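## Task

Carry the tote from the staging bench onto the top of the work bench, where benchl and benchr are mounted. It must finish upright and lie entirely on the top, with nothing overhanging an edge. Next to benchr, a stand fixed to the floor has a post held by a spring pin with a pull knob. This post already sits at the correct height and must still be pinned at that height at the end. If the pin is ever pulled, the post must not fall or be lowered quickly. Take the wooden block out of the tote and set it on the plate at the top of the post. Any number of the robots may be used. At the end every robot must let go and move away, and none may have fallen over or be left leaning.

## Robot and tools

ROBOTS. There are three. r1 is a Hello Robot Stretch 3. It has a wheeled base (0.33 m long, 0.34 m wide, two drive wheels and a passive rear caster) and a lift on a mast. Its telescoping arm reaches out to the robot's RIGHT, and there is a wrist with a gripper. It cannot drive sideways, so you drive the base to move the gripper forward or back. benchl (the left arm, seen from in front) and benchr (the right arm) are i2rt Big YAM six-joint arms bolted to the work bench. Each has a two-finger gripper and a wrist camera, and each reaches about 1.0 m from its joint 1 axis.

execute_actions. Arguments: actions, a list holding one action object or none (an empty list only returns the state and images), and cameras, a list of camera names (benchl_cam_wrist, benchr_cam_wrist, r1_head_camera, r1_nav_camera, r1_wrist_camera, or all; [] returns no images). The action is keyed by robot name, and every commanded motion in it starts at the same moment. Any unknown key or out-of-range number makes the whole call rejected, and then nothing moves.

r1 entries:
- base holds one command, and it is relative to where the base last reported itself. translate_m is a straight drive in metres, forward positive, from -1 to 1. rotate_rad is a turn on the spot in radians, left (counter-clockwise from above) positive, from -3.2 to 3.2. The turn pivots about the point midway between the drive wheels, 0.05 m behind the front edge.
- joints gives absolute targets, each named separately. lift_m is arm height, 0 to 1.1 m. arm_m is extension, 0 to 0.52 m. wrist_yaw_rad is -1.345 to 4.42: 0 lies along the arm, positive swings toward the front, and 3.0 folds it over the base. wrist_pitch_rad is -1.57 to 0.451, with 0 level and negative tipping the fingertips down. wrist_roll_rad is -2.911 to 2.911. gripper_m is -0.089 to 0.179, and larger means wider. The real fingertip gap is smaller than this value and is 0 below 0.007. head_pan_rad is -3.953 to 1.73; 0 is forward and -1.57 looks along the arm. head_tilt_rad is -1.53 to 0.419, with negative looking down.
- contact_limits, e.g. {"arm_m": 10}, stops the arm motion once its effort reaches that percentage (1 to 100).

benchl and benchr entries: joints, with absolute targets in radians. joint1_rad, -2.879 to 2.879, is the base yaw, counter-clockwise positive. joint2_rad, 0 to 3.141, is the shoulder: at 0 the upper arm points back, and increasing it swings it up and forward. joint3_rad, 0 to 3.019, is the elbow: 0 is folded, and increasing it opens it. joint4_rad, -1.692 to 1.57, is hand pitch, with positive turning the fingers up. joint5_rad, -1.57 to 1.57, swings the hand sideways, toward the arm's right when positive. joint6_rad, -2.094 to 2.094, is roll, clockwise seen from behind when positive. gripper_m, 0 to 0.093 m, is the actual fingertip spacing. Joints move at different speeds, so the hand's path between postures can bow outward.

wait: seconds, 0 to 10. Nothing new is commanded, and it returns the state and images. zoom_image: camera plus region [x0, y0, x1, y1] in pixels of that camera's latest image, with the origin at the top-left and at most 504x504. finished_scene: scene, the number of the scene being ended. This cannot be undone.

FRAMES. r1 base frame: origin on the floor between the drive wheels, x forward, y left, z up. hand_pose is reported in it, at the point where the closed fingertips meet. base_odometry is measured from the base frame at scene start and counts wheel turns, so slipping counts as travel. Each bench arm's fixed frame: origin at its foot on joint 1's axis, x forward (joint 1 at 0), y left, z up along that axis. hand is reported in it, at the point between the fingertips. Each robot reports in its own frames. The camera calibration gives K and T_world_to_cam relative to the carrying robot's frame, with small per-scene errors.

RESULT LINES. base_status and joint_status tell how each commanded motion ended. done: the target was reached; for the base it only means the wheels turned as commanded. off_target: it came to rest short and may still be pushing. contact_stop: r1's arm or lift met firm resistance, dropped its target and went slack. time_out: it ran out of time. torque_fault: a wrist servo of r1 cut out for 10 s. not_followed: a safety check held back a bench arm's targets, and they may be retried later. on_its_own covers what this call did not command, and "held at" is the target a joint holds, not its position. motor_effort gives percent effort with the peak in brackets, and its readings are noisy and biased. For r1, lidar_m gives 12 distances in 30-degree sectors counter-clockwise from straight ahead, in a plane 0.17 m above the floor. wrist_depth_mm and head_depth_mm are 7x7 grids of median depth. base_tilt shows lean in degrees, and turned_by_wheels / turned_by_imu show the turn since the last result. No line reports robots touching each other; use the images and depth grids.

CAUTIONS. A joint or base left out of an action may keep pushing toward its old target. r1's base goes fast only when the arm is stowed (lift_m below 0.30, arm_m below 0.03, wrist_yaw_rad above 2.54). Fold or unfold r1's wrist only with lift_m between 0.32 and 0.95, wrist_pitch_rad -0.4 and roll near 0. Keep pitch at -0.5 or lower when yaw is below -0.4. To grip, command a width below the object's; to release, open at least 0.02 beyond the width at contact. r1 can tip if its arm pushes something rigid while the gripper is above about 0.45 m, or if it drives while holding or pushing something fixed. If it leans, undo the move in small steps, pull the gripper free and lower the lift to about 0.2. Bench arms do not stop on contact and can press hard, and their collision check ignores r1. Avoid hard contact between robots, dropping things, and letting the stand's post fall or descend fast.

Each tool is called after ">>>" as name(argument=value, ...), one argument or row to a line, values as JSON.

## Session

>>> execute_actions(
  actions=[],
)

Scene clock: 0.00 s.
r1.base_odometry: x=+0.000 y=+0.000 heading=+0.000 (m, m, rad; r1's odometry frame)
r1.turned_by_wheels: +0.000 (rad since the last result)
r1.turned_by_imu: +0.000 (rad since the last result)
r1.base_tilt: forward=+1.1 right=+1.9 (deg)
r1.lidar_m: 1.77 1.51 1.51 1.72 2.18 2.08 2.44 2.24 2.24 2.56 2.04 1.82
r1.head_depth_mm: 2143 2291 2333 2325 2378 2389 2171 / 2145 2447 2521 2493 2521 2515 2176 / 2124 2276 2299 2306 2325 2353 2157 / 1988 2058 2060 2083 2091 2101 2079 / 1852 1860 1867 1854 1922 1910 1909 / 1681 1721 1693 1726 1725 1745 1766 / 1560 1562 1568 1578 1590 1598 1624
r1.base_status: not commanded
r1.joint_positions: lift_m=+0.308 arm_m=+0.000 wrist_yaw_rad=+2.977 wrist_pitch_rad=-0.327 wrist_roll_rad=-0.010 gripper_m=+0.037 head_pan_rad=-0.015 head_tilt_rad=+0.010
r1.joint_status: not commanded
r1.motor_effort: left_wheel=-1 right_wheel=+0 lift_m=+26 arm_m=+1 wrist_yaw_rad=+0 wrist_pitch_rad=+4 wrist_roll_rad=+0 gripper_m=+0 head_pan_rad=-1 head_tilt_rad=+2 (%)
r1.hand_pose: x=+0.0172 y=+0.0866 z=+0.3413 quat_wxyz=(+0.172, +0.701, +0.059, +0.690) (m; r1's base frame)
r1.wrist_depth_mm: - - - - - - - / - - - - - - - / - - - - - - - / 865 - 916 934 938 914 931 / 691 - 750 731 733 755 739 / 588 581 - 607 631 613 615 / 499 501 524 527 517 519 526
benchl.joint_positions: joint1_rad=-1.555 joint2_rad=+0.785 joint3_rad=+0.704 joint4_rad=-1.515 joint5_rad=-0.003 joint6_rad=-0.014 gripper_m=+0.095
benchl.joint_status: not commanded
benchl.hand: x=+0.0027 y=-0.1761 z=+0.1695 quat_wxyz=(+0.008, -0.697, -0.717, -0.010) (m; benchl's fixed frame)
benchr.joint_positions: joint1_rad=+1.584 joint2_rad=+0.812 joint3_rad=+0.708 joint4_rad=-1.496 joint5_rad=-0.017 joint6_rad=-0.010 gripper_m=+0.095
benchr.joint_status: not commanded
benchr.hand: x=-0.0049 y=+0.1833 z=+0.1669 quat_wxyz=(+0.016, +0.715, -0.699, +0.004) (m; benchr's fixed frame)
pictures: benchl_cam_wrist, benchr_cam_wrist, r1_head_camera (sideways: a quarter turn clockwise sets it upright), r1_nav_camera (sideways: a quarter turn counterclockwise sets it upright), r1_wrist_camera
camera_calibration (this result's frames):
r1_head_camera: T_world_to_cam=[[-0.0241242, -0.0156502, -0.999586, 1.32231], [-0.0223174, 0.999637, -0.0151123, 0.0258], [0.99946, 0.0219436, -0.0244647, -0.0169845], [0, 0, 0, 1]] pos_world=[0.0494508, -0.00472362, 1.32174]
r1_nav_camera: T_world_to_cam=[[-0.0152593, 0.0127945, 0.999802, -1.26001], [-0.0438533, -0.998965, 0.0121145, 0.0377001], [0.998921, -0.0436598, 0.0158046, -0.0668841], [0, 0, 0, 1]] pos_world=[0.0492384, 0.0508622, 1.26036]
r1_wrist_camera: T_world_to_cam=[[0.986914, -0.160541, 0.0150973, -0.00159916], [-0.0703965, -0.513197, -0.855379, 0.367513], [0.145071, 0.843122, -0.517783, 0.266529], [0, 0, 0, 1]] pos_world=[-0.0112158, -0.0363668, 0.452391]
Images, in order (width x height): benchl_cam_wrist 504x504, benchr_cam_wrist 504x504, r1_head_camera 896x504, r1_nav_camera 672x504, r1_wrist_camera 644x364.

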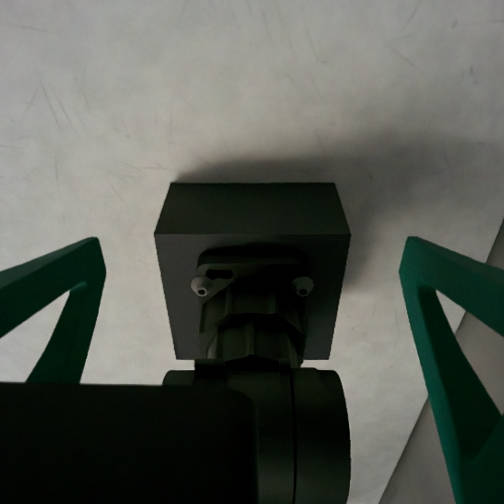

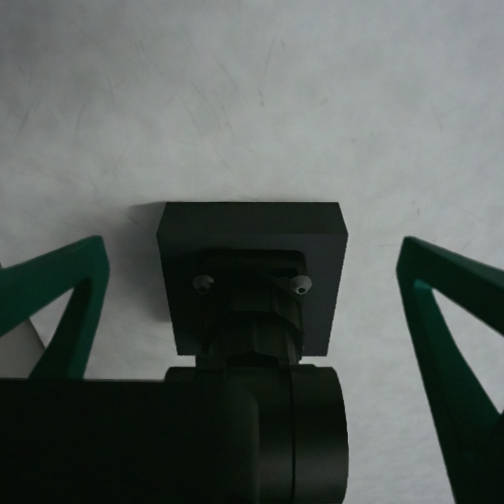

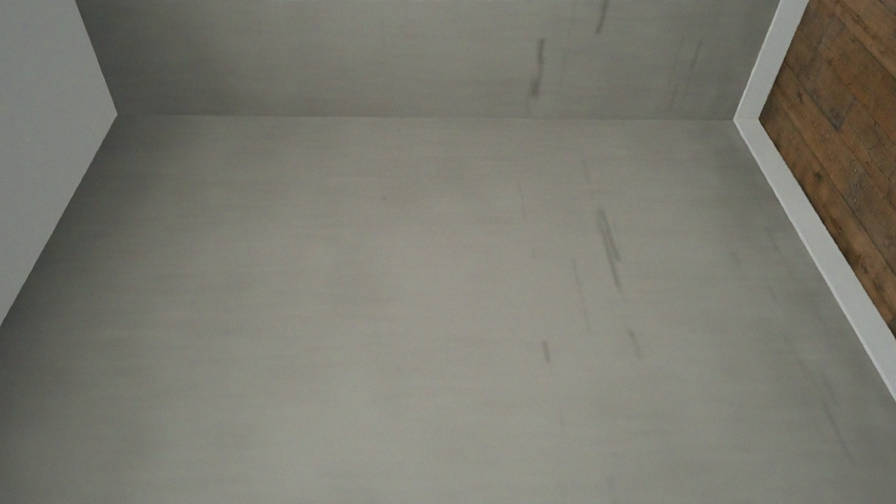

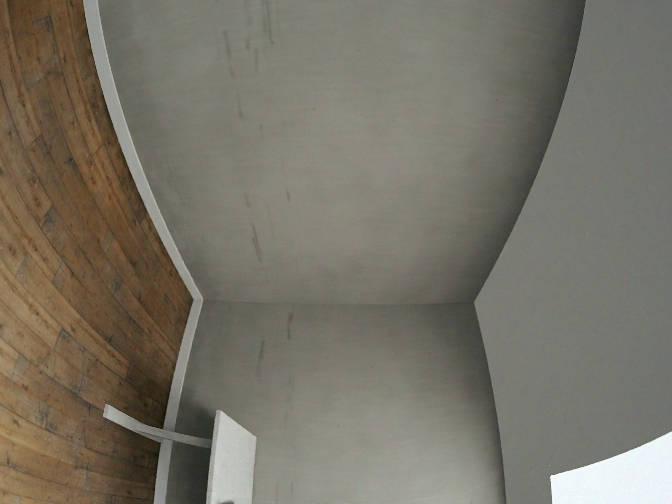

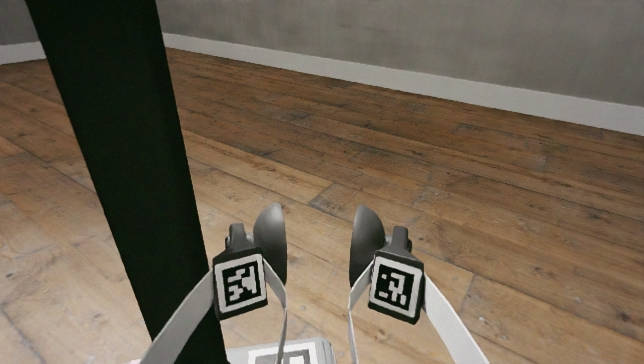

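>>> execute_actions(
  actions=[
    {"r1":{"joints":{"head_pan_rad":-1.2,"head_tilt_rad":-0.4,"lift_m":0.28}}},
  ],
  cameras=["r1_head_camera","r1_nav_camera"],
)

>>> execute_actions(
  actions=[
    {"r1":{"joints":{"head_pan_rad":-3.0}}},
  ],
  cameras=["r1_head_camera","r1_nav_camera"],
)

Scene clock: 4.97 s.
r1.base_odometry: x=+0.000 y=+0.000 heading=+0.000 (m, m, rad; r1's odometry frame)
r1.turned_by_wheels: +0.000 (rad since the last result)
r1.turned_by_imu: +0.001 (rad since the last result)
r1.base_tilt: forward=+1.1 right=+1.9 (deg)
r1.lidar_m: 1.78 1.51 1.51 1.72 2.18 2.08 2.44 2.25 2.25 2.55 2.05 1.82
r1.head_depth_mm: 2304 2548 2734 2882 2127 1672 1379 / 2256 2384 2541 2788 2111 1674 1378 / 2116 2290 2148 2569 2116 1665 1383 / 2078 2210 2173 2552 2127 1658 1365 / 1987 2141 2160 2462 2123 1670 1373 / 1914 2043 2125 2377 2167 1677 1373 / 1839 1961 2038 2265 2111 1689 1385
r1.base_status: not commanded
r1.joint_positions: lift_m=+0.281 arm_m=+0.000 wrist_yaw_rad=+2.977 wrist_pitch_rad=-0.327 wrist_roll_rad=-0.010 gripper_m=+0.037 head_pan_rad=-1.193 head_tilt_rad=-0.394
r1.joint_status: all done
r1.motor_effort: left_wheel=+0(1) right_wheel=+0(0) lift_m=+13(24) arm_m=+0(0) wrist_yaw_rad=+0(0) wrist_pitch_rad=+5(4) wrist_roll_rad=+0(0) gripper_m=-1(1) head_pan_rad=-3(32) head_tilt_rad=-3(26) (%)
r1.hand_pose: x=+0.0172 y=+0.0866 z=+0.3141 quat_wxyz=(+0.172, +0.701, +0.059, +0.690) (m; r1's base frame)
r1.wrist_depth_mm: - - - - - - - / - - - - - - - / - - - - - - - / 832 - 851 868 882 873 884 / 678 - 703 667 701 697 689 / 554 557 - 568 598 572 575 / 475 482 - 501 486 479 488
benchl.joint_positions: joint1_rad=-1.555 joint2_rad=+0.785 joint3_rad=+0.704 joint4_rad=-1.515 joint5_rad=-0.003 joint6_rad=-0.014 gripper_m=+0.095
benchl.joint_status: not commanded
benchl.hand: x=+0.0027 y=-0.1761 z=+0.1695 quat_wxyz=(+0.008, -0.697, -0.717, -0.010) (m; benchl's fixed frame)
benchr.joint_positions: joint1_rad=+1.584 joint2_rad=+0.812 joint3_rad=+0.708 joint4_rad=-1.496 joint5_rad=-0.017 joint6_rad=-0.010 gripper_m=+0.095
benchr.joint_status: not commanded
benchr.hand: x=-0.0049 y=+0.1833 z=+0.1669 quat_wxyz=(+0.016, +0.715, -0.699, +0.004) (m; benchr's fixed frame)
pictures: r1_head_camera (sideways: a quarter turn clockwise sets it upright), r1_nav_camera (sideways: a quarter turn counterclockwise sets it upright)
camera_calibration (this result's frames):
r1_head_camera: T_world_to_cam=[[-0.168227, 0.380206, -0.909474, 1.20536], [0.913685, 0.406423, 0.000899638, -0.00075921], [0.369973, -0.830821, -0.415759, 0.49616], [0, 0, 0, 1]] pos_world=[0.0199017, -0.0457565, 1.30253]
r1_nav_camera: T_world_to_cam=[[0.151699, -0.347954, 0.925157, -1.16334], [-0.936886, -0.348916, 0.0223944, 0.0297735], [0.31501, -0.870164, -0.378924, 0.451084], [0, 0, 0, 1]] pos_world=[0.0622765, -0.00188344, 1.24653]
Images, in order (width x height): r1_head_camera 896x504, r1_nav_camera 672x504.

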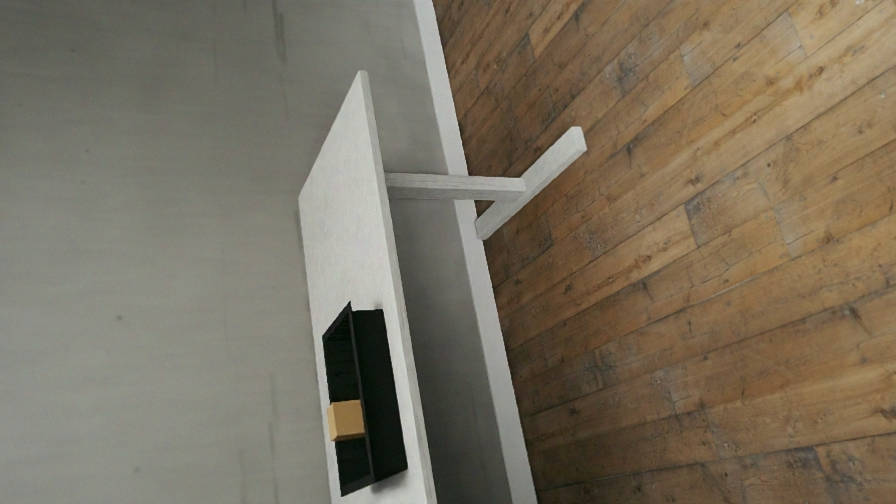

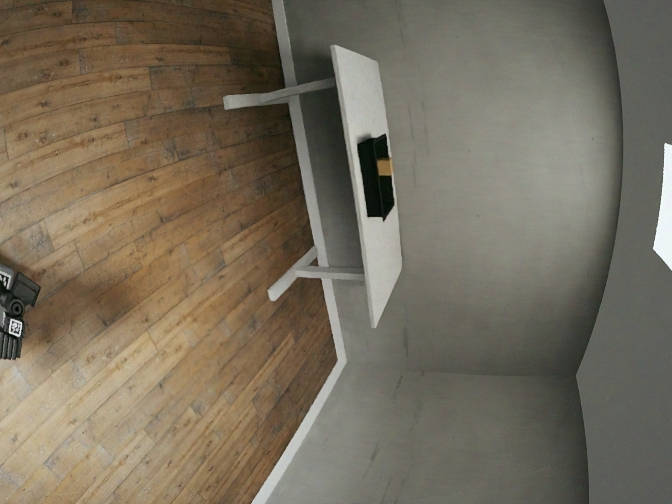

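Scene clock: 6.37 s.
r1.base_odometry: x=+0.000 y=+0.000 heading=+0.000 (m, m, rad; r1's odometry frame)
r1.turned_by_wheels: +0.000 (rad since the last result)
r1.turned_by_imu: +0.000 (rad since the last result)
r1.base_tilt: forward=+1.0 right=+1.9 (deg)
r1.lidar_m: 1.77 1.52 1.51 1.72 2.17 2.08 2.44 2.25 2.24 2.56 2.05 1.83
r1.head_depth_mm: 2647 2812 2929 2937 2101 1660 1370 / 2711 2926 3198 2942 2132 1664 1373 / 2517 2757 2935 2905 2128 1658 1370 / 2349 2504 2746 2835 2162 1674 1374 / 2221 2345 2551 2706 2126 1663 1382 / 2092 2230 2390 2521 2154 1681 1388 / 1975 2091 2222 2402 2141 1682 1379
r1.base_status: not commanded
r1.joint_positions: lift_m=+0.281 arm_m=+0.000 wrist_yaw_rad=+2.977 wrist_pitch_rad=-0.327 wrist_roll_rad=-0.010 gripper_m=+0.037 head_pan_rad=-2.993 head_tilt_rad=-0.395
r1.joint_status: all done
r1.motor_effort: left_wheel=+0(0) right_wheel=+0(0) lift_m=+13(13) arm_m=+1(0) wrist_yaw_rad=+0(0) wrist_pitch_rad=+4(5) wrist_roll_rad=+0(0) gripper_m=+0(0) head_pan_rad=-3(30) head_tilt_rad=-2(3) (%)
r1.hand_pose: x=+0.0172 y=+0.0866 z=+0.3141 quat_wxyz=(+0.172, +0.701, +0.059, +0.690) (m; r1's base frame)
r1.wrist_depth_mm: - - - - - - - / - - - - - - - / - - - - - - - / 811 - 847 822 861 867 879 / 669 - 720 685 681 689 690 / 560 549 - 569 591 569 568 / 470 492 - 500 485 480 484
benchl.joint_positions: joint1_rad=-1.555 joint2_rad=+0.785 joint3_rad=+0.704 joint4_rad=-1.515 joint5_rad=-0.003 joint6_rad=-0.014 gripper_m=+0.095
benchl.joint_status: not commanded
benchl.hand: x=+0.0027 y=-0.1761 z=+0.1695 quat_wxyz=(+0.008, -0.697, -0.717, -0.010) (m; benchl's fixed frame)
benchr.joint_positions: joint1_rad=+1.584 joint2_rad=+0.812 joint3_rad=+0.708 joint4_rad=-1.496 joint5_rad=-0.017 joint6_rad=-0.010 gripper_m=+0.095
benchr.joint_status: not commanded
benchr.hand: x=-0.0049 y=+0.1833 z=+0.1669 quat_wxyz=(+0.016, +0.715, -0.699, +0.004) (m; benchr's fixed frame)
pictures: r1_head_camera (sideways: a quarter turn clockwise sets it upright), r1_nav_camera (sideways: a quarter turn counterclockwise sets it upright)
camera_calibration (this result's frames):
r1_head_camera: T_world_to_cam=[[0.408905, 0.077507, -0.90928, 1.20159], [0.188203, -0.98213, 0.000918579, 0.00364158], [-0.892959, -0.171505, -0.416184, 0.504417], [0, 0, 0, 1]] pos_world=[-0.0415959, -0.00304486, 1.30251]
r1_nav_camera: T_world_to_cam=[[-0.373749, -0.0687406, 0.924979, -1.1599], [-0.126939, 0.991657, 0.0224045, 0.0248197], [-0.918803, -0.109043, -0.379357, 0.459173], [0, 0, 0, 1]] pos_world=[-0.00847191, -0.0542755, 1.24652]
Images, in order (width x height): r1_head_camera 896x504, r1_nav_camera 672x504.

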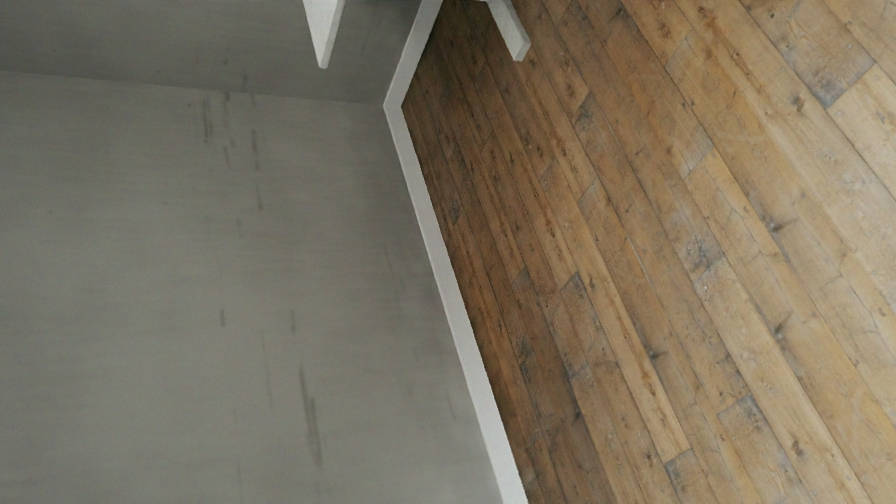

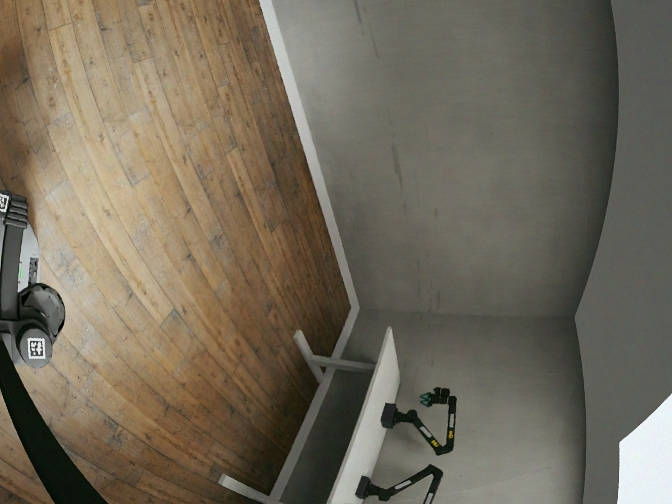

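>>> execute_actions(
  actions=[
    {"r1":{"base":{"rotate_rad":-0.965},"joints":{"head_pan_rad":-1.57,"head_tilt_rad":-0.8}}},
  ],
  cameras=[],
)

>>> execute_actions(
  actions=[
    {"r1":{"base":{"translate_m":1.0}}},
  ],
  cameras=[],
)

>>> execute_actions(
  actions=[
    {"r1":{"base":{"translate_m":0.15}}},
  ],
  cameras=[],
)

>>> execute_actions(
  actions=[
    {"r1":{"base":{"rotate_rad":1.775}}},
  ],
  cameras=["r1_head_camera"],
)

Scene clock: 30.07 s.
r1.base_odometry: x=+0.000 y=+0.000 heading=-0.965 (m, m, rad; r1's odometry frame)
r1.turned_by_wheels: -0.965 (rad since the last result)
r1.turned_by_imu: -0.971 (rad since the last result)
r1.base_tilt: forward=+1.0 right=+1.9 (deg)
r1.lidar_m: 2.24 1.83 1.69 1.51 1.51 1.82 2.08 2.44 2.52 2.24 2.24 2.05
r1.head_depth_mm: 2152 2405 2022 1684 1437 1272 1129 / 2136 2351 1996 1700 1461 1271 1137 / 2036 2314 2030 1692 1461 1274 1135 / 2019 2285 2060 1711 1446 1280 1153 / 2024 2315 2042 1698 1452 1289 1142 / 1966 2254 2034 1715 1466 1283 1143 / 1962 2218 2055 1723 1485 1293 1152
r1.base_status: done
r1.joint_positions: lift_m=+0.281 arm_m=+0.000 wrist_yaw_rad=+2.977 wrist_pitch_rad=-0.327 wrist_roll_rad=-0.010 gripper_m=+0.037 head_pan_rad=-1.577 head_tilt_rad=-0.790
r1.joint_status: all done
r1.motor_effort: left_wheel=+3(9) right_wheel=-3(8) lift_m=+13(13) arm_m=+0(0) wrist_yaw_rad=-1(1) wrist_pitch_rad=+5(4) wrist_roll_rad=+0(0) gripper_m=-1(1) head_pan_rad=+2(30) head_tilt_rad=-4(28) (%)
r1.hand_pose: x=+0.0172 y=+0.0866 z=+0.3141 quat_wxyz=(+0.172, +0.701, +0.059, +0.690) (m; r1's base frame)
r1.wrist_depth_mm: - - - - - - - / - - - - - - - / - - - - - - - / 808 - 854 845 872 839 887 / 668 - 705 683 687 698 690 / 550 550 - 560 587 576 584 / 463 488 - 497 487 483 493
benchl.joint_positions: joint1_rad=-1.555 joint2_rad=+0.785 joint3_rad=+0.704 joint4_rad=-1.515 joint5_rad=-0.003 joint6_rad=-0.014 gripper_m=+0.095
benchl.joint_status: not commanded
benchl.hand: x=+0.0027 y=-0.1761 z=+0.1695 quat_wxyz=(+0.008, -0.697, -0.717, -0.010) (m; benchl's fixed frame)
benchr.joint_positions: joint1_rad=+1.584 joint2_rad=+0.812 joint3_rad=+0.708 joint4_rad=-1.496 joint5_rad=-0.017 joint6_rad=-0.010 gripper_m=+0.095
benchr.joint_status: not commanded
benchr.hand: x=-0.0049 y=+0.1833 z=+0.1669 quat_wxyz=(+0.016, +0.715, -0.699, +0.004) (m; benchr's fixed frame)
pictures: none
No camera images: the call's "cameras" was empty. Leave "cameras" out to get every camera's image.

Scene clock: 35.07 s.
r1.base_odometry: x=+0.570 y=-0.822 heading=-0.965 (m, m, rad; r1's odometry frame)
r1.turned_by_wheels: +0.000 (rad since the last result)
r1.turned_by_imu: +0.003 (rad since the last result)
r1.base_tilt: forward=+1.1 right=+1.9 (deg)
r1.lidar_m: 1.26 0.94 1.52 1.71 1.71 2.07 3.18 3.23 2.29 2.05 2.06 1.13
r1.head_depth_mm: 1960 2293 2012 1693 1453 1277 1132 / 1935 2220 2037 1688 1462 1279 1135 / 1895 2179 2045 1701 1472 1275 1136 / 1856 2139 2043 1703 1465 1274 1160 / 1827 2098 2042 1710 1466 1286 1140 / 1797 2071 2027 1719 1467 1282 1147 / 1770 2020 2055 1712 1466 1293 1148
r1.base_status: done
r1.joint_positions: lift_m=+0.281 arm_m=+0.000 wrist_yaw_rad=+2.977 wrist_pitch_rad=-0.327 wrist_roll_rad=-0.010 gripper_m=+0.037 head_pan_rad=-1.577 head_tilt_rad=-0.790
r1.joint_status: not commanded
r1.motor_effort: left_wheel=+3(11) right_wheel=-2(6) lift_m=+13(13) arm_m=+0(0) wrist_yaw_rad=+0(0) wrist_pitch_rad=+5(4) wrist_roll_rad=+0(0) gripper_m=+0(0) head_pan_rad=+2(2) head_tilt_rad=-4(5) (%)
r1.hand_pose: x=+0.0172 y=+0.0866 z=+0.3141 quat_wxyz=(+0.172, +0.701, +0.059, +0.690) (m; r1's base frame)
r1.wrist_depth_mm: - - - - - - - / - - - - - - - / - - - - - - 944 / 837 - 835 834 864 804 870 / 669 - 698 670 699 701 707 / 548 560 - 568 591 564 568 / 465 488 - 498 483 492 479
benchl.joint_positions: joint1_rad=-1.555 joint2_rad=+0.785 joint3_rad=+0.704 joint4_rad=-1.515 joint5_rad=-0.003 joint6_rad=-0.014 gripper_m=+0.095
benchl.joint_status: not commanded
benchl.hand: x=+0.0027 y=-0.1761 z=+0.1695 quat_wxyz=(+0.008, -0.697, -0.717, -0.010) (m; benchl's fixed frame)
benchr.joint_positions: joint1_rad=+1.584 joint2_rad=+0.812 joint3_rad=+0.708 joint4_rad=-1.496 joint5_rad=-0.017 joint6_rad=-0.010 gripper_m=+0.095
benchr.joint_status: not commanded
benchr.hand: x=-0.0049 y=+0.1833 z=+0.1669 quat_wxyz=(+0.016, +0.715, -0.699, +0.004) (m; benchr's fixed frame)
pictures: none
No camera images: the call's "cameras" was empty. Leave "cameras" out to get every camera's image.

Scene clock: 37.27 s.
r1.base_odometry: x=+0.655 y=-0.945 heading=-0.965 (m, m, rad; r1's odometry frame)
r1.turned_by_wheels: +0.000 (rad since the last result)
r1.turned_by_imu: +0.001 (rad since the last result)
r1.base_tilt: forward=+1.1 right=+1.9 (deg)
r1.lidar_m: 1.12 0.83 0.83 1.73 1.74 2.10 3.20 3.36 2.25 2.02 2.02 1.01
r1.head_depth_mm: 1948 2237 2020 1683 1468 1271 1131 / 1901 2172 2019 1693 1445 1267 1137 / 1872 2160 2038 1710 1458 1281 1136 / 1826 2110 2036 1699 1460 1274 1159 / 1817 2055 2046 1704 1456 1272 1144 / 1799 2027 2031 1706 1468 1287 1140 / 1757 1981 2059 1719 1467 1285 1149
r1.base_status: done
r1.joint_positions: lift_m=+0.281 arm_m=+0.000 wrist_yaw_rad=+2.977 wrist_pitch_rad=-0.327 wrist_roll_rad=-0.010 gripper_m=+0.037 head_pan_rad=-1.577 head_tilt_rad=-0.790
r1.joint_status: not commanded
r1.motor_effort: left_wheel=+3(11) right_wheel=-3(7) lift_m=+14(13) arm_m=+0(0) wrist_yaw_rad=+0(0) wrist_pitch_rad=+5(4) wrist_roll_rad=+0(0) gripper_m=-1(1) head_pan_rad=+2(1) head_tilt_rad=-5(5) (%)
r1.hand_pose: x=+0.0172 y=+0.0866 z=+0.3141 quat_wxyz=(+0.172, +0.701, +0.059, +0.690) (m; r1's base frame)
r1.wrist_depth_mm: - - - - - - 700 / - - - - - - 975 / - - - - - - - / 829 - 864 888 824 831 888 / 656 - 711 675 669 682 690 / 546 553 - 568 590 567 567 / 477 484 - 492 488 484 501
benchl.joint_positions: joint1_rad=-1.555 joint2_rad=+0.785 joint3_rad=+0.704 joint4_rad=-1.515 joint5_rad=-0.003 joint6_rad=-0.014 gripper_m=+0.095
benchl.joint_status: not commanded
benchl.hand: x=+0.0027 y=-0.1761 z=+0.1695 quat_wxyz=(+0.008, -0.697, -0.717, -0.010) (m; benchl's fixed frame)
benchr.joint_positions: joint1_rad=+1.584 joint2_rad=+0.812 joint3_rad=+0.708 joint4_rad=-1.496 joint5_rad=-0.017 joint6_rad=-0.010 gripper_m=+0.095
benchr.joint_status: not commanded
benchr.hand: x=-0.0049 y=+0.1833 z=+0.1669 quat_wxyz=(+0.016, +0.715, -0.699, +0.004) (m; benchr's fixed frame)
pictures: none
No camera images: the call's "cameras" was empty. Leave "cameras" out to get every camera's image.

Scene clock: 39.73 s.
r1.base_odometry: x=+0.655 y=-0.945 heading=+0.810 (m, m, rad; r1's odometry frame)
r1.turned_by_wheels: +1.775 (rad since the last result)
r1.turned_by_imu: +1.788 (rad since the last result)
r1.base_tilt: forward=+1.1 right=+1.9 (deg)
r1.lidar_m: 1.74 1.80 2.44 3.20 2.88 2.10 2.02 1.01 1.04 1.12 0.83 1.58
r1.head_depth_mm: 989 1080 807 741 650 1274 1139 / 988 1071 812 744 656 1272 1138 / 992 1081 777 710 657 1279 1134 / 990 1090 829 727 654 1268 1157 / 997 1087 830 727 659 1281 1132 / 1002 1096 906 737 661 1276 1137 / 1002 1102 910 758 661 1269 1143
r1.base_status: done
r1.joint_positions: lift_m=+0.281 arm_m=+0.000 wrist_yaw_rad=+2.977 wrist_pitch_rad=-0.327 wrist_roll_rad=-0.010 gripper_m=+0.037 head_pan_rad=-1.577 head_tilt_rad=-0.790
r1.joint_status: not commanded
r1.motor_effort: left_wheel=-3(9) right_wheel=+3(8) lift_m=+13(13) arm_m=+0(0) wrist_yaw_rad=+0(1) wrist_pitch_rad=+5(5) wrist_roll_rad=+0(0) gripper_m=+0(0) head_pan_rad=+2(1) head_tilt_rad=-5(4) (%)
r1.hand_pose: x=+0.0172 y=+0.0866 z=+0.3141 quat_wxyz=(+0.172, +0.701, +0.059, +0.690) (m; r1's base frame)
r1.wrist_depth_mm: - - - - - - - / - - - - - - - / - - - - - - - / 833 - 880 860 866 874 888 / 662 - 700 666 682 698 692 / 553 557 - 565 584 567 570 / 474 502 - 491 478 486 481
benchl.joint_positions: joint1_rad=-1.555 joint2_rad=+0.785 joint3_rad=+0.704 joint4_rad=-1.515 joint5_rad=-0.003 joint6_rad=-0.014 gripper_m=+0.095
benchl.joint_status: not commanded
benchl.hand: x=+0.0027 y=-0.1761 z=+0.1695 quat_wxyz=(+0.008, -0.697, -0.717, -0.010) (m; benchl's fixed frame)
benchr.joint_positions: joint1_rad=+1.584 joint2_rad=+0.812 joint3_rad=+0.708 joint4_rad=-1.496 joint5_rad=-0.017 joint6_rad=-0.010 gripper_m=+0.095
benchr.joint_status: not commanded
benchr.hand: x=-0.0049 y=+0.1833 z=+0.1669 quat_wxyz=(+0.016, +0.715, -0.699, +0.004) (m; benchr's fixed frame)
pictures: r1_head_camera (sideways: a quarter turn clockwise sets it upright)
camera_calibration (this result's frames):
r1_head_camera: T_world_to_cam=[[-0.0116974, 0.734186, -0.678847, 0.903742], [0.99938, 0.0311307, 0.0164479, -0.0215195], [0.0332088, -0.678234, -0.734095, 0.912353], [0, 0, 0, 1]] pos_world=[0.00177946, -0.0440565, 1.28361]
Images, in order (width x height): r1_head_camera 896x504.

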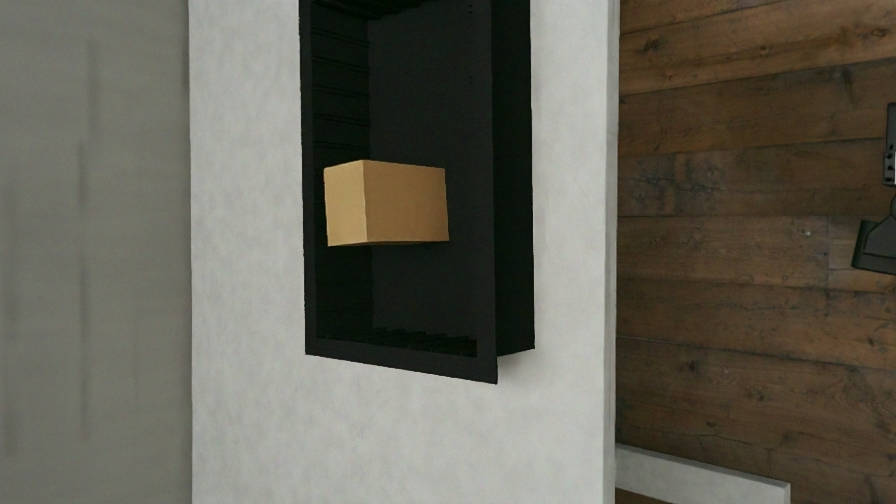

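>>> execute_actions(
  actions=[
    {"r1":{"base":{"translate_m":-0.03},"joints":{"lift_m":0.95,"wrist_pitch_rad":-0.4,"gripper_m":0.09}}},
  ],
  cameras=[],
)

>>> execute_actions(
  actions=[
    {"r1":{"joints":{"wrist_yaw_rad":0,"lift_m":1.05}}},
  ],
  cameras=[],
)

>>> execute_actions(
  actions=[
    {"r1":{"joints":{"wrist_roll_rad":1.57,"wrist_pitch_rad":-1.55,"arm_m":0.2}}},
  ],
  cameras=["r1_head_camera","r1_wrist_camera"],
)

Scene clock: 57.27 s.
r1.base_odometry: x=+0.634 y=-0.967 heading=+0.810 (m, m, rad; r1's odometry frame)
r1.turned_by_wheels: +0.000 (rad since the last result)
r1.turned_by_imu: +0.002 (rad since the last result)
r1.base_tilt: forward=+1.1 right=+1.9 (deg)
r1.lidar_m: 1.77 1.83 2.50 3.19 2.84 2.07 1.99 0.99 1.00 1.12 0.84 1.58
r1.head_depth_mm: 990 1067 809 - - 1273 1131 / 995 1075 811 781 - 1253 - / 996 1081 790 762 - - - / 991 1080 791 715 - 1254 - / 994 1091 828 786 - 1280 1143 / 997 1095 906 706 660 1283 1142 / 1005 1105 905 757 663 1274 1149
r1.base_status: done
r1.joint_positions: lift_m=+0.949 arm_m=+0.000 wrist_yaw_rad=+2.977 wrist_pitch_rad=-0.414 wrist_roll_rad=-0.010 gripper_m=+0.090 head_pan_rad=-1.577 head_tilt_rad=-0.790
r1.joint_status: all done
r1.motor_effort: left_wheel=-3(12) right_wheel=+3(6) lift_m=+38(38) arm_m=+0(0) wrist_yaw_rad=+0(0) wrist_pitch_rad=+4(4) wrist_roll_rad=+0(0) gripper_m=+0(79) head_pan_rad=+2(2) head_tilt_rad=-5(5) (%)
r1.hand_pose: x=+0.0156 y=+0.0768 z=+0.9630 quat_wxyz=(+0.201, +0.698, +0.089, +0.682) (m; r1's base frame)
r1.wrist_depth_mm: - - - - - - - / - - - - - - - / - - - - - - - / - - - - - - - / - - - - - - - / - - - - - - - / - - - - - - -
benchl.joint_positions: joint1_rad=-1.555 joint2_rad=+0.785 joint3_rad=+0.704 joint4_rad=-1.515 joint5_rad=-0.003 joint6_rad=-0.014 gripper_m=+0.095
benchl.joint_status: not commanded
benchl.hand: x=+0.0027 y=-0.1761 z=+0.1695 quat_wxyz=(+0.008, -0.697, -0.717, -0.010) (m; benchl's fixed frame)
benchr.joint_positions: joint1_rad=+1.584 joint2_rad=+0.812 joint3_rad=+0.708 joint4_rad=-1.496 joint5_rad=-0.017 joint6_rad=-0.010 gripper_m=+0.095
benchr.joint_status: not commanded
benchr.hand: x=-0.0049 y=+0.1833 z=+0.1669 quat_wxyz=(+0.016, +0.715, -0.699, +0.004) (m; benchr's fixed frame)
pictures: none
No camera images: the call's "cameras" was empty. Leave "cameras" out to get every camera's image.

Scene clock: 59.77 s.
r1.base_odometry: x=+0.634 y=-0.967 heading=+0.810 (m, m, rad; r1's odometry frame)
r1.turned_by_wheels: +0.000 (rad since the last result)
r1.turned_by_imu: +0.001 (rad since the last result)
r1.base_tilt: forward=+1.1 right=+1.9 (deg)
r1.lidar_m: 1.76 1.83 2.48 3.19 2.85 2.07 1.99 0.99 1.00 1.12 0.84 1.58
r1.head_depth_mm: - - - - - 1275 1136 / - - - - - 1260 1134 / - - - - 644 1272 1137 / 978 1088 801 725 656 1282 1143 / 994 1089 830 748 656 1274 1143 / 1005 1093 903 705 660 1286 1143 / 1001 1094 912 753 663 1274 1138
r1.base_status: not commanded
r1.joint_positions: lift_m=+1.049 arm_m=+0.000 wrist_yaw_rad=+0.002 wrist_pitch_rad=-0.414 wrist_roll_rad=-0.010 gripper_m=+0.090 head_pan_rad=-1.577 head_tilt_rad=-0.790
r1.joint_status: all done
r1.motor_effort: left_wheel=-3(2) right_wheel=+3(3) lift_m=+37(40) arm_m=+0(0) wrist_yaw_rad=-2(1) wrist_pitch_rad=+4(3) wrist_roll_rad=+0(0) gripper_m=+1(0) head_pan_rad=+2(2) head_tilt_rad=-4(5) (%)
r1.hand_pose: x=-0.0210 y=-0.3700 z=+1.0629 quat_wxyz=(+0.696, +0.147, -0.688, -0.144) (m; r1's base frame)
r1.wrist_depth_mm: 834 847 839 833 832 847 836 / 885 902 907 914 923 944 932 / 968 982 986 982 - - 998 / 790 797 811 836 824 839 860 / 655 655 578 582 594 689 703 / 565 577 551 495 574 588 581 / 492 437 493 498 497 471 513
benchl.joint_positions: joint1_rad=-1.555 joint2_rad=+0.785 joint3_rad=+0.704 joint4_rad=-1.515 joint5_rad=-0.003 joint6_rad=-0.014 gripper_m=+0.095
benchl.joint_status: not commanded
benchl.hand: x=+0.0027 y=-0.1761 z=+0.1695 quat_wxyz=(+0.008, -0.697, -0.717, -0.010) (m; benchl's fixed frame)
benchr.joint_positions: joint1_rad=+1.584 joint2_rad=+0.812 joint3_rad=+0.708 joint4_rad=-1.496 joint5_rad=-0.017 joint6_rad=-0.010 gripper_m=+0.095
benchr.joint_status: not commanded
benchr.hand: x=-0.0049 y=+0.1833 z=+0.1669 quat_wxyz=(+0.016, +0.715, -0.699, +0.004) (m; benchr's fixed frame)
pictures: none
No camera images: the call's "cameras" was empty. Leave "cameras" out to get every camera's image.

Scene clock: 62.47 s.
r1.base_odometry: x=+0.634 y=-0.967 heading=+0.810 (m, m, rad; r1's odometry frame)
r1.turned_by_wheels: +0.000 (rad since the last result)
r1.turned_by_imu: +0.001 (rad since the last result)
r1.base_tilt: forward=+1.0 right=+1.9 (deg)
r1.lidar_m: 1.76 1.83 2.49 3.19 2.84 2.06 1.99 0.99 1.00 1.12 0.84 1.58
r1.head_depth_mm: - 1094 772 724 655 1269 1134 / - 1110 813 742 654 1272 1134 / - - - 729 643 1277 1142 / 996 1086 769 706 659 1279 1143 / 995 1099 832 748 660 1273 1138 / 999 1094 905 704 662 1275 1139 / 1006 1093 910 757 662 1274 1144
r1.base_status: not commanded
r1.joint_positions: lift_m=+1.049 arm_m=+0.200 wrist_yaw_rad=+0.001 wrist_pitch_rad=-1.542 wrist_roll_rad=+1.564 gripper_m=+0.090 head_pan_rad=-1.577 head_tilt_rad=-0.790
r1.joint_status: all done
r1.motor_effort: left_wheel=-3(3) right_wheel=+2(3) lift_m=+38(38) arm_m=+3(4) wrist_yaw_rad=-1(3) wrist_pitch_rad=-3(2) wrist_roll_rad=+3(4) gripper_m=+0(0) head_pan_rad=+2(3) head_tilt_rad=-5(4) (%)
r1.hand_pose: x=-0.0216 y=-0.3278 z=+0.9313 quat_wxyz=(+0.003, +0.002, -0.717, -0.697) (m; r1's base frame)
r1.wrist_depth_mm: 353 346 345 - - - - / 359 360 352 - - - - / 369 368 369 - - - - / 302 378 378 - - - - / 283 392 390 - - - - / 404 407 407 - - - - / 373 359 403 - - - -
benchl.joint_positions: joint1_rad=-1.555 joint2_rad=+0.785 joint3_rad=+0.704 joint4_rad=-1.515 joint5_rad=-0.003 joint6_rad=-0.014 gripper_m=+0.095
benchl.joint_status: not commanded
benchl.hand: x=+0.0027 y=-0.1761 z=+0.1695 quat_wxyz=(+0.008, -0.697, -0.717, -0.010) (m; benchl's fixed frame)
benchr.joint_positions: joint1_rad=+1.584 joint2_rad=+0.812 joint3_rad=+0.708 joint4_rad=-1.496 joint5_rad=-0.017 joint6_rad=-0.010 gripper_m=+0.095
benchr.joint_status: not commanded
benchr.hand: x=-0.0049 y=+0.1833 z=+0.1669 quat_wxyz=(+0.016, +0.715, -0.699, +0.004) (m; benchr's fixed frame)
pictures: r1_head_camera (sideways: a quarter turn clockwise sets it upright), r1_wrist_camera
camera_calibration (this result's frames):
r1_head_camera: T_world_to_cam=[[-0.0117656, 0.734185, -0.678847, 0.903742], [0.999377, 0.0312236, 0.0164479, -0.0215195], [0.0332718, -0.678231, -0.734095, 0.912352], [0, 0, 0, 1]] pos_world=[0.00178355, -0.0440569, 1.28361]
r1_wrist_camera: T_world_to_cam=[[-0.0119949, 0.999569, -0.0268088, 0.358993], [0.9768, 0.0174463, 0.213443, -0.142139], [0.213819, -0.0236266, -0.976588, 1.07166], [0, 0, 0, 1]] pos_world=[-0.0859925, -0.331038, 1.08653]
Images, in order (width x height): r1_head_camera 896x504, r1_wrist_camera 644x364.

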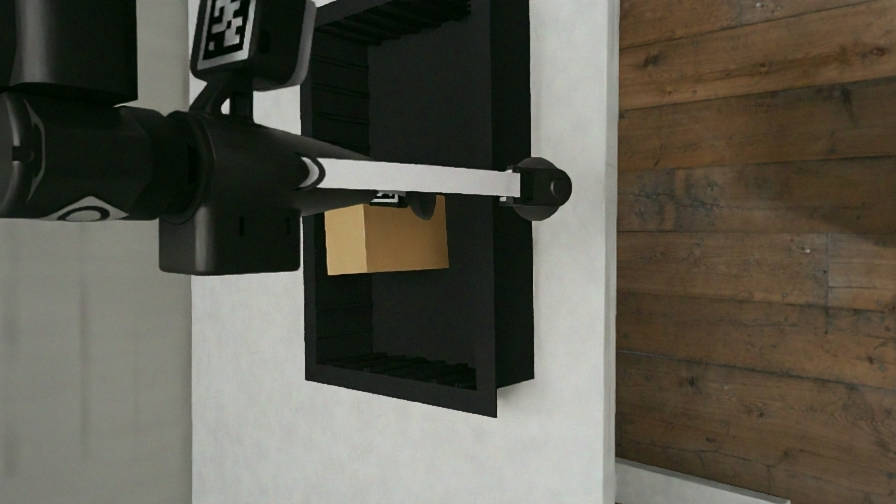

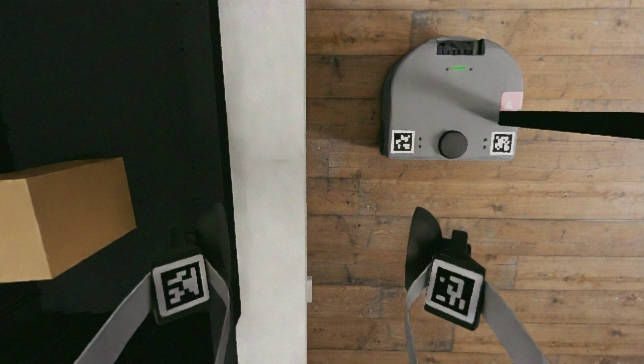

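>>> execute_actions(
  actions=[
    {"r1":{"joints":{"arm_m":0.275,"lift_m":1.0}}},
  ],
  cameras=[],
)

>>> execute_actions(
  actions=[
    {"r1":{"joints":{"lift_m":0.888}}},
  ],
  cameras=["r1_wrist_camera"],
)

>>> execute_actions(
  actions=[
    {"r1":{"joints":{"gripper_m":-0.042}}},
  ],
  cameras=["r1_wrist_camera","r1_head_camera"],
)

Scene clock: 73.10 s.
r1.base_odometry: x=+0.634 y=-0.967 heading=+0.810 (m, m, rad; r1's odometry frame)
r1.turned_by_wheels: +0.000 (rad since the last result)
r1.turned_by_imu: +0.001 (rad since the last result)
r1.base_tilt: forward=+1.1 right=+1.9 (deg)
r1.lidar_m: 1.76 1.83 2.49 3.18 2.85 2.07 1.99 0.99 1.00 1.12 0.84 1.57
r1.head_depth_mm: 957 1095 778 727 655 1281 1137 / - 1111 790 744 653 1273 1132 / - - 814 746 659 1280 1134 / 990 1099 769 706 657 1280 1139 / 997 1085 825 749 658 1278 1143 / 1002 1095 905 704 661 1277 1142 / 1004 1091 913 755 661 1280 1147
r1.base_status: not commanded
r1.joint_positions: lift_m=+1.001 arm_m=+0.275 wrist_yaw_rad=+0.001 wrist_pitch_rad=-1.543 wrist_roll_rad=+1.564 gripper_m=+0.090 head_pan_rad=-1.577 head_tilt_rad=-0.790
r1.joint_status: all done
r1.motor_effort: left_wheel=-3(3) right_wheel=+3(3) lift_m=+13(31) arm_m=+3(5) wrist_yaw_rad=-1(1) wrist_pitch_rad=-2(3) wrist_roll_rad=+3(3) gripper_m=+0(0) head_pan_rad=+2(2) head_tilt_rad=-4(4) (%)
r1.hand_pose: x=-0.0216 y=-0.4026 z=+0.8825 quat_wxyz=(+0.003, +0.002, -0.717, -0.697) (m; r1's base frame)
r1.wrist_depth_mm: 301 300 298 297 981 952 989 / 308 309 306 305 - - - / 319 321 322 318 - - - / 305 306 326 322 - - - / 211 262 337 334 - - - / 216 228 348 342 - - - / 329 363 358 357 - - -
benchl.joint_positions: joint1_rad=-1.555 joint2_rad=+0.785 joint3_rad=+0.704 joint4_rad=-1.515 joint5_rad=-0.003 joint6_rad=-0.014 gripper_m=+0.095
benchl.joint_status: not commanded
benchl.hand: x=+0.0027 y=-0.1761 z=+0.1695 quat_wxyz=(+0.008, -0.697, -0.717, -0.010) (m; benchl's fixed frame)
benchr.joint_positions: joint1_rad=+1.584 joint2_rad=+0.812 joint3_rad=+0.708 joint4_rad=-1.496 joint5_rad=-0.017 joint6_rad=-0.010 gripper_m=+0.095
benchr.joint_status: not commanded
benchr.hand: x=-0.0049 y=+0.1833 z=+0.1669 quat_wxyz=(+0.016, +0.715, -0.699, +0.004) (m; benchr's fixed frame)
pictures: none
No camera images: the call's "cameras" was empty. Leave "cameras" out to get every camera's image.

Scene clock: 74.97 s.
r1.base_odometry: x=+0.634 y=-0.967 heading=+0.810 (m, m, rad; r1's odometry frame)
r1.turned_by_wheels: +0.000 (rad since the last result)
r1.turned_by_imu: +0.000 (rad since the last result)
r1.base_tilt: forward=+1.1 right=+1.9 (deg)
r1.lidar_m: 1.77 1.82 2.48 3.20 2.85 2.07 1.99 0.99 1.00 1.12 0.84 1.57
r1.head_depth_mm: 986 - - 724 654 1270 1137 / 989 - - 726 654 1264 1139 / 990 - - 684 658 1275 1137 / 993 1088 928 726 656 1274 1134 / 1002 1089 830 749 661 1286 1144 / 995 1087 907 704 659 1291 1143 / 999 1092 908 757 661 1278 1144
r1.base_status: not commanded
r1.joint_positions: lift_m=+0.889 arm_m=+0.275 wrist_yaw_rad=+0.001 wrist_pitch_rad=-1.543 wrist_roll_rad=+1.564 gripper_m=+0.090 head_pan_rad=-1.577 head_tilt_rad=-0.790
r1.joint_status: all done
r1.motor_effort: left_wheel=-3(3) right_wheel=+3(3) lift_m=+13(11) arm_m=+3(3) wrist_yaw_rad=-1(1) wrist_pitch_rad=-3(3) wrist_roll_rad=+3(3) gripper_m=+0(0) head_pan_rad=+1(3) head_tilt_rad=-4(4) (%)
r1.hand_pose: x=-0.0216 y=-0.4026 z=+0.7705 quat_wxyz=(+0.003, +0.002, -0.717, -0.697) (m; r1's base frame)
r1.wrist_depth_mm: 193 192 110 192 193 888 887 / 198 198 113 198 199 - 891 / 206 203 118 204 206 - 941 / 212 210 122 210 967 965 980 / 192 218 123 217 218 - 990 / 192 224 129 223 224 - - / 186 234 229 231 - - -
benchl.joint_positions: joint1_rad=-1.555 joint2_rad=+0.785 joint3_rad=+0.704 joint4_rad=-1.515 joint5_rad=-0.003 joint6_rad=-0.014 gripper_m=+0.095
benchl.joint_status: not commanded
benchl.hand: x=+0.0027 y=-0.1761 z=+0.1695 quat_wxyz=(+0.008, -0.697, -0.717, -0.010) (m; benchl's fixed frame)
benchr.joint_positions: joint1_rad=+1.584 joint2_rad=+0.812 joint3_rad=+0.708 joint4_rad=-1.496 joint5_rad=-0.017 joint6_rad=-0.010 gripper_m=+0.095
benchr.joint_status: not commanded
benchr.hand: x=-0.0049 y=+0.1833 z=+0.1669 quat_wxyz=(+0.016, +0.715, -0.699, +0.004) (m; benchr's fixed frame)
pictures: r1_wrist_camera
camera_calibration (this result's frames):
r1_wrist_camera: T_world_to_cam=[[-0.0118464, 0.999594, -0.0259014, 0.428733], [0.976802, 0.0171075, 0.213462, -0.106666], [0.213818, -0.0227718, -0.976608, 0.913224], [0, 0, 0, 1]] pos_world=[-0.085993, -0.405938, 0.925736]
Images, in order (width x height): r1_wrist_camera 644x364.

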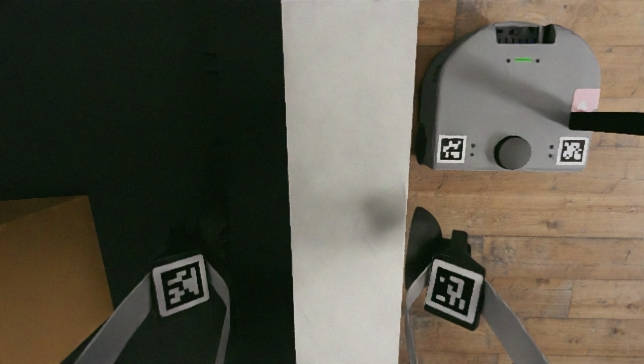

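Scene clock: 76.77 s.
r1.base_odometry: x=+0.634 y=-0.967 heading=+0.810 (m, m, rad; r1's odometry frame)
r1.turned_by_wheels: +0.000 (rad since the last result)
r1.turned_by_imu: +0.000 (rad since the last result)
r1.base_tilt: forward=+1.0 right=+1.9 (deg)
r1.lidar_m: 1.77 1.83 2.49 3.21 2.84 2.06 1.99 0.99 1.00 1.12 0.84 1.58
r1.head_depth_mm: 989 - - 722 638 1273 1142 / 994 - - 726 642 1280 1134 / 992 - - 726 641 1278 1141 / 994 1079 925 716 643 1276 1130 / 999 1086 812 749 644 1273 1146 / 998 1086 903 685 652 1287 1145 / 1004 1091 907 755 661 1273 1143
r1.base_status: not commanded
r1.joint_positions: lift_m=+0.889 arm_m=+0.275 wrist_yaw_rad=+0.001 wrist_pitch_rad=-1.536 wrist_roll_rad=+1.564 gripper_m=-0.041 head_pan_rad=-1.577 head_tilt_rad=-0.790
r1.joint_status: all done
r1.motor_effort: left_wheel=-3(3) right_wheel=+3(3) lift_m=+14(14) arm_m=+2(3) wrist_yaw_rad=-1(1) wrist_pitch_rad=-4(7) wrist_roll_rad=+3(3) gripper_m=-24(100) head_pan_rad=+2(2) head_tilt_rad=-4(5) (%)
r1.hand_pose: x=-0.0216 y=-0.4043 z=+0.7703 quat_wxyz=(+0.003, +0.002, -0.719, -0.695) (m; r1's base frame)
r1.wrist_depth_mm: 194 194 191 109 193 865 871 / 199 198 197 112 198 - 875 / 206 205 203 116 202 - 903 / 212 211 211 120 952 997 955 / 173 215 215 123 980 980 986 / 167 224 - 127 - - 981 / 165 232 232 133 235 - -
benchl.joint_positions: joint1_rad=-1.555 joint2_rad=+0.785 joint3_rad=+0.704 joint4_rad=-1.515 joint5_rad=-0.003 joint6_rad=-0.014 gripper_m=+0.095
benchl.joint_status: not commanded
benchl.hand: x=+0.0027 y=-0.1761 z=+0.1695 quat_wxyz=(+0.008, -0.697, -0.717, -0.010) (m; benchl's fixed frame)
benchr.joint_positions: joint1_rad=+1.584 joint2_rad=+0.812 joint3_rad=+0.708 joint4_rad=-1.496 joint5_rad=-0.017 joint6_rad=-0.010 gripper_m=+0.095
benchr.joint_status: not commanded
benchr.hand: x=-0.0049 y=+0.1833 z=+0.1669 quat_wxyz=(+0.016, +0.715, -0.699, +0.004) (m; benchr's fixed frame)
pictures: r1_head_camera (sideways: a quarter turn clockwise sets it upright), r1_wrist_camera
camera_calibration (this result's frames):
r1_head_camera: T_world_to_cam=[[-0.0117656, 0.734185, -0.678847, 0.903742], [0.999377, 0.0312236, 0.0164479, -0.0215195], [0.0332718, -0.678231, -0.734095, 0.912352], [0, 0, 0, 1]] pos_world=[0.00178355, -0.0440569, 1.28361]
r1_wrist_camera: T_world_to_cam=[[-0.0118844, 0.999411, -0.0321952, 0.435219], [0.9768, 0.0184885, 0.213354, -0.105967], [0.213824, -0.0289127, -0.976444, 0.910438], [0, 0, 0, 1]] pos_world=[-0.085993, -0.40668, 0.925612]
Images, in order (width x height): r1_head_camera 896x504, r1_wrist_camera 644x364.

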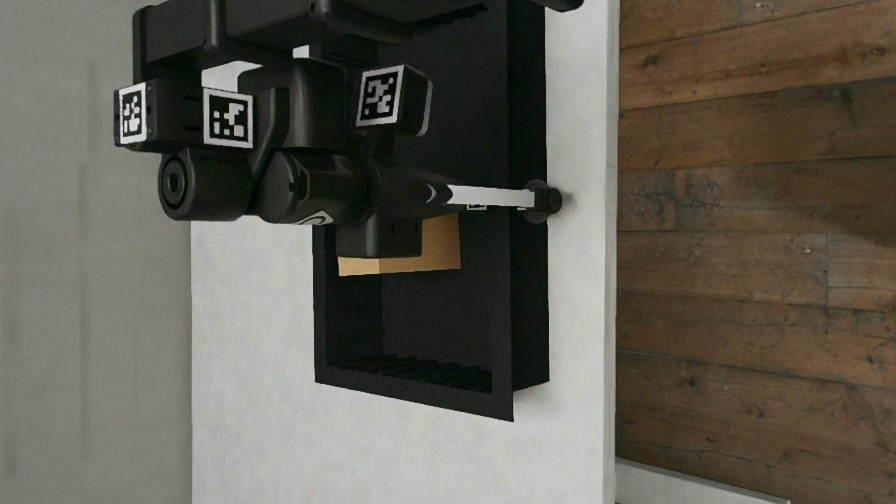

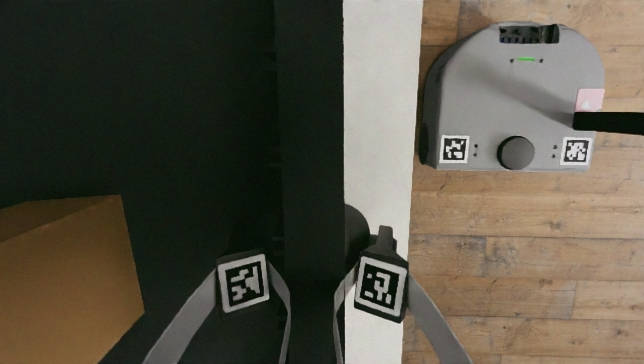

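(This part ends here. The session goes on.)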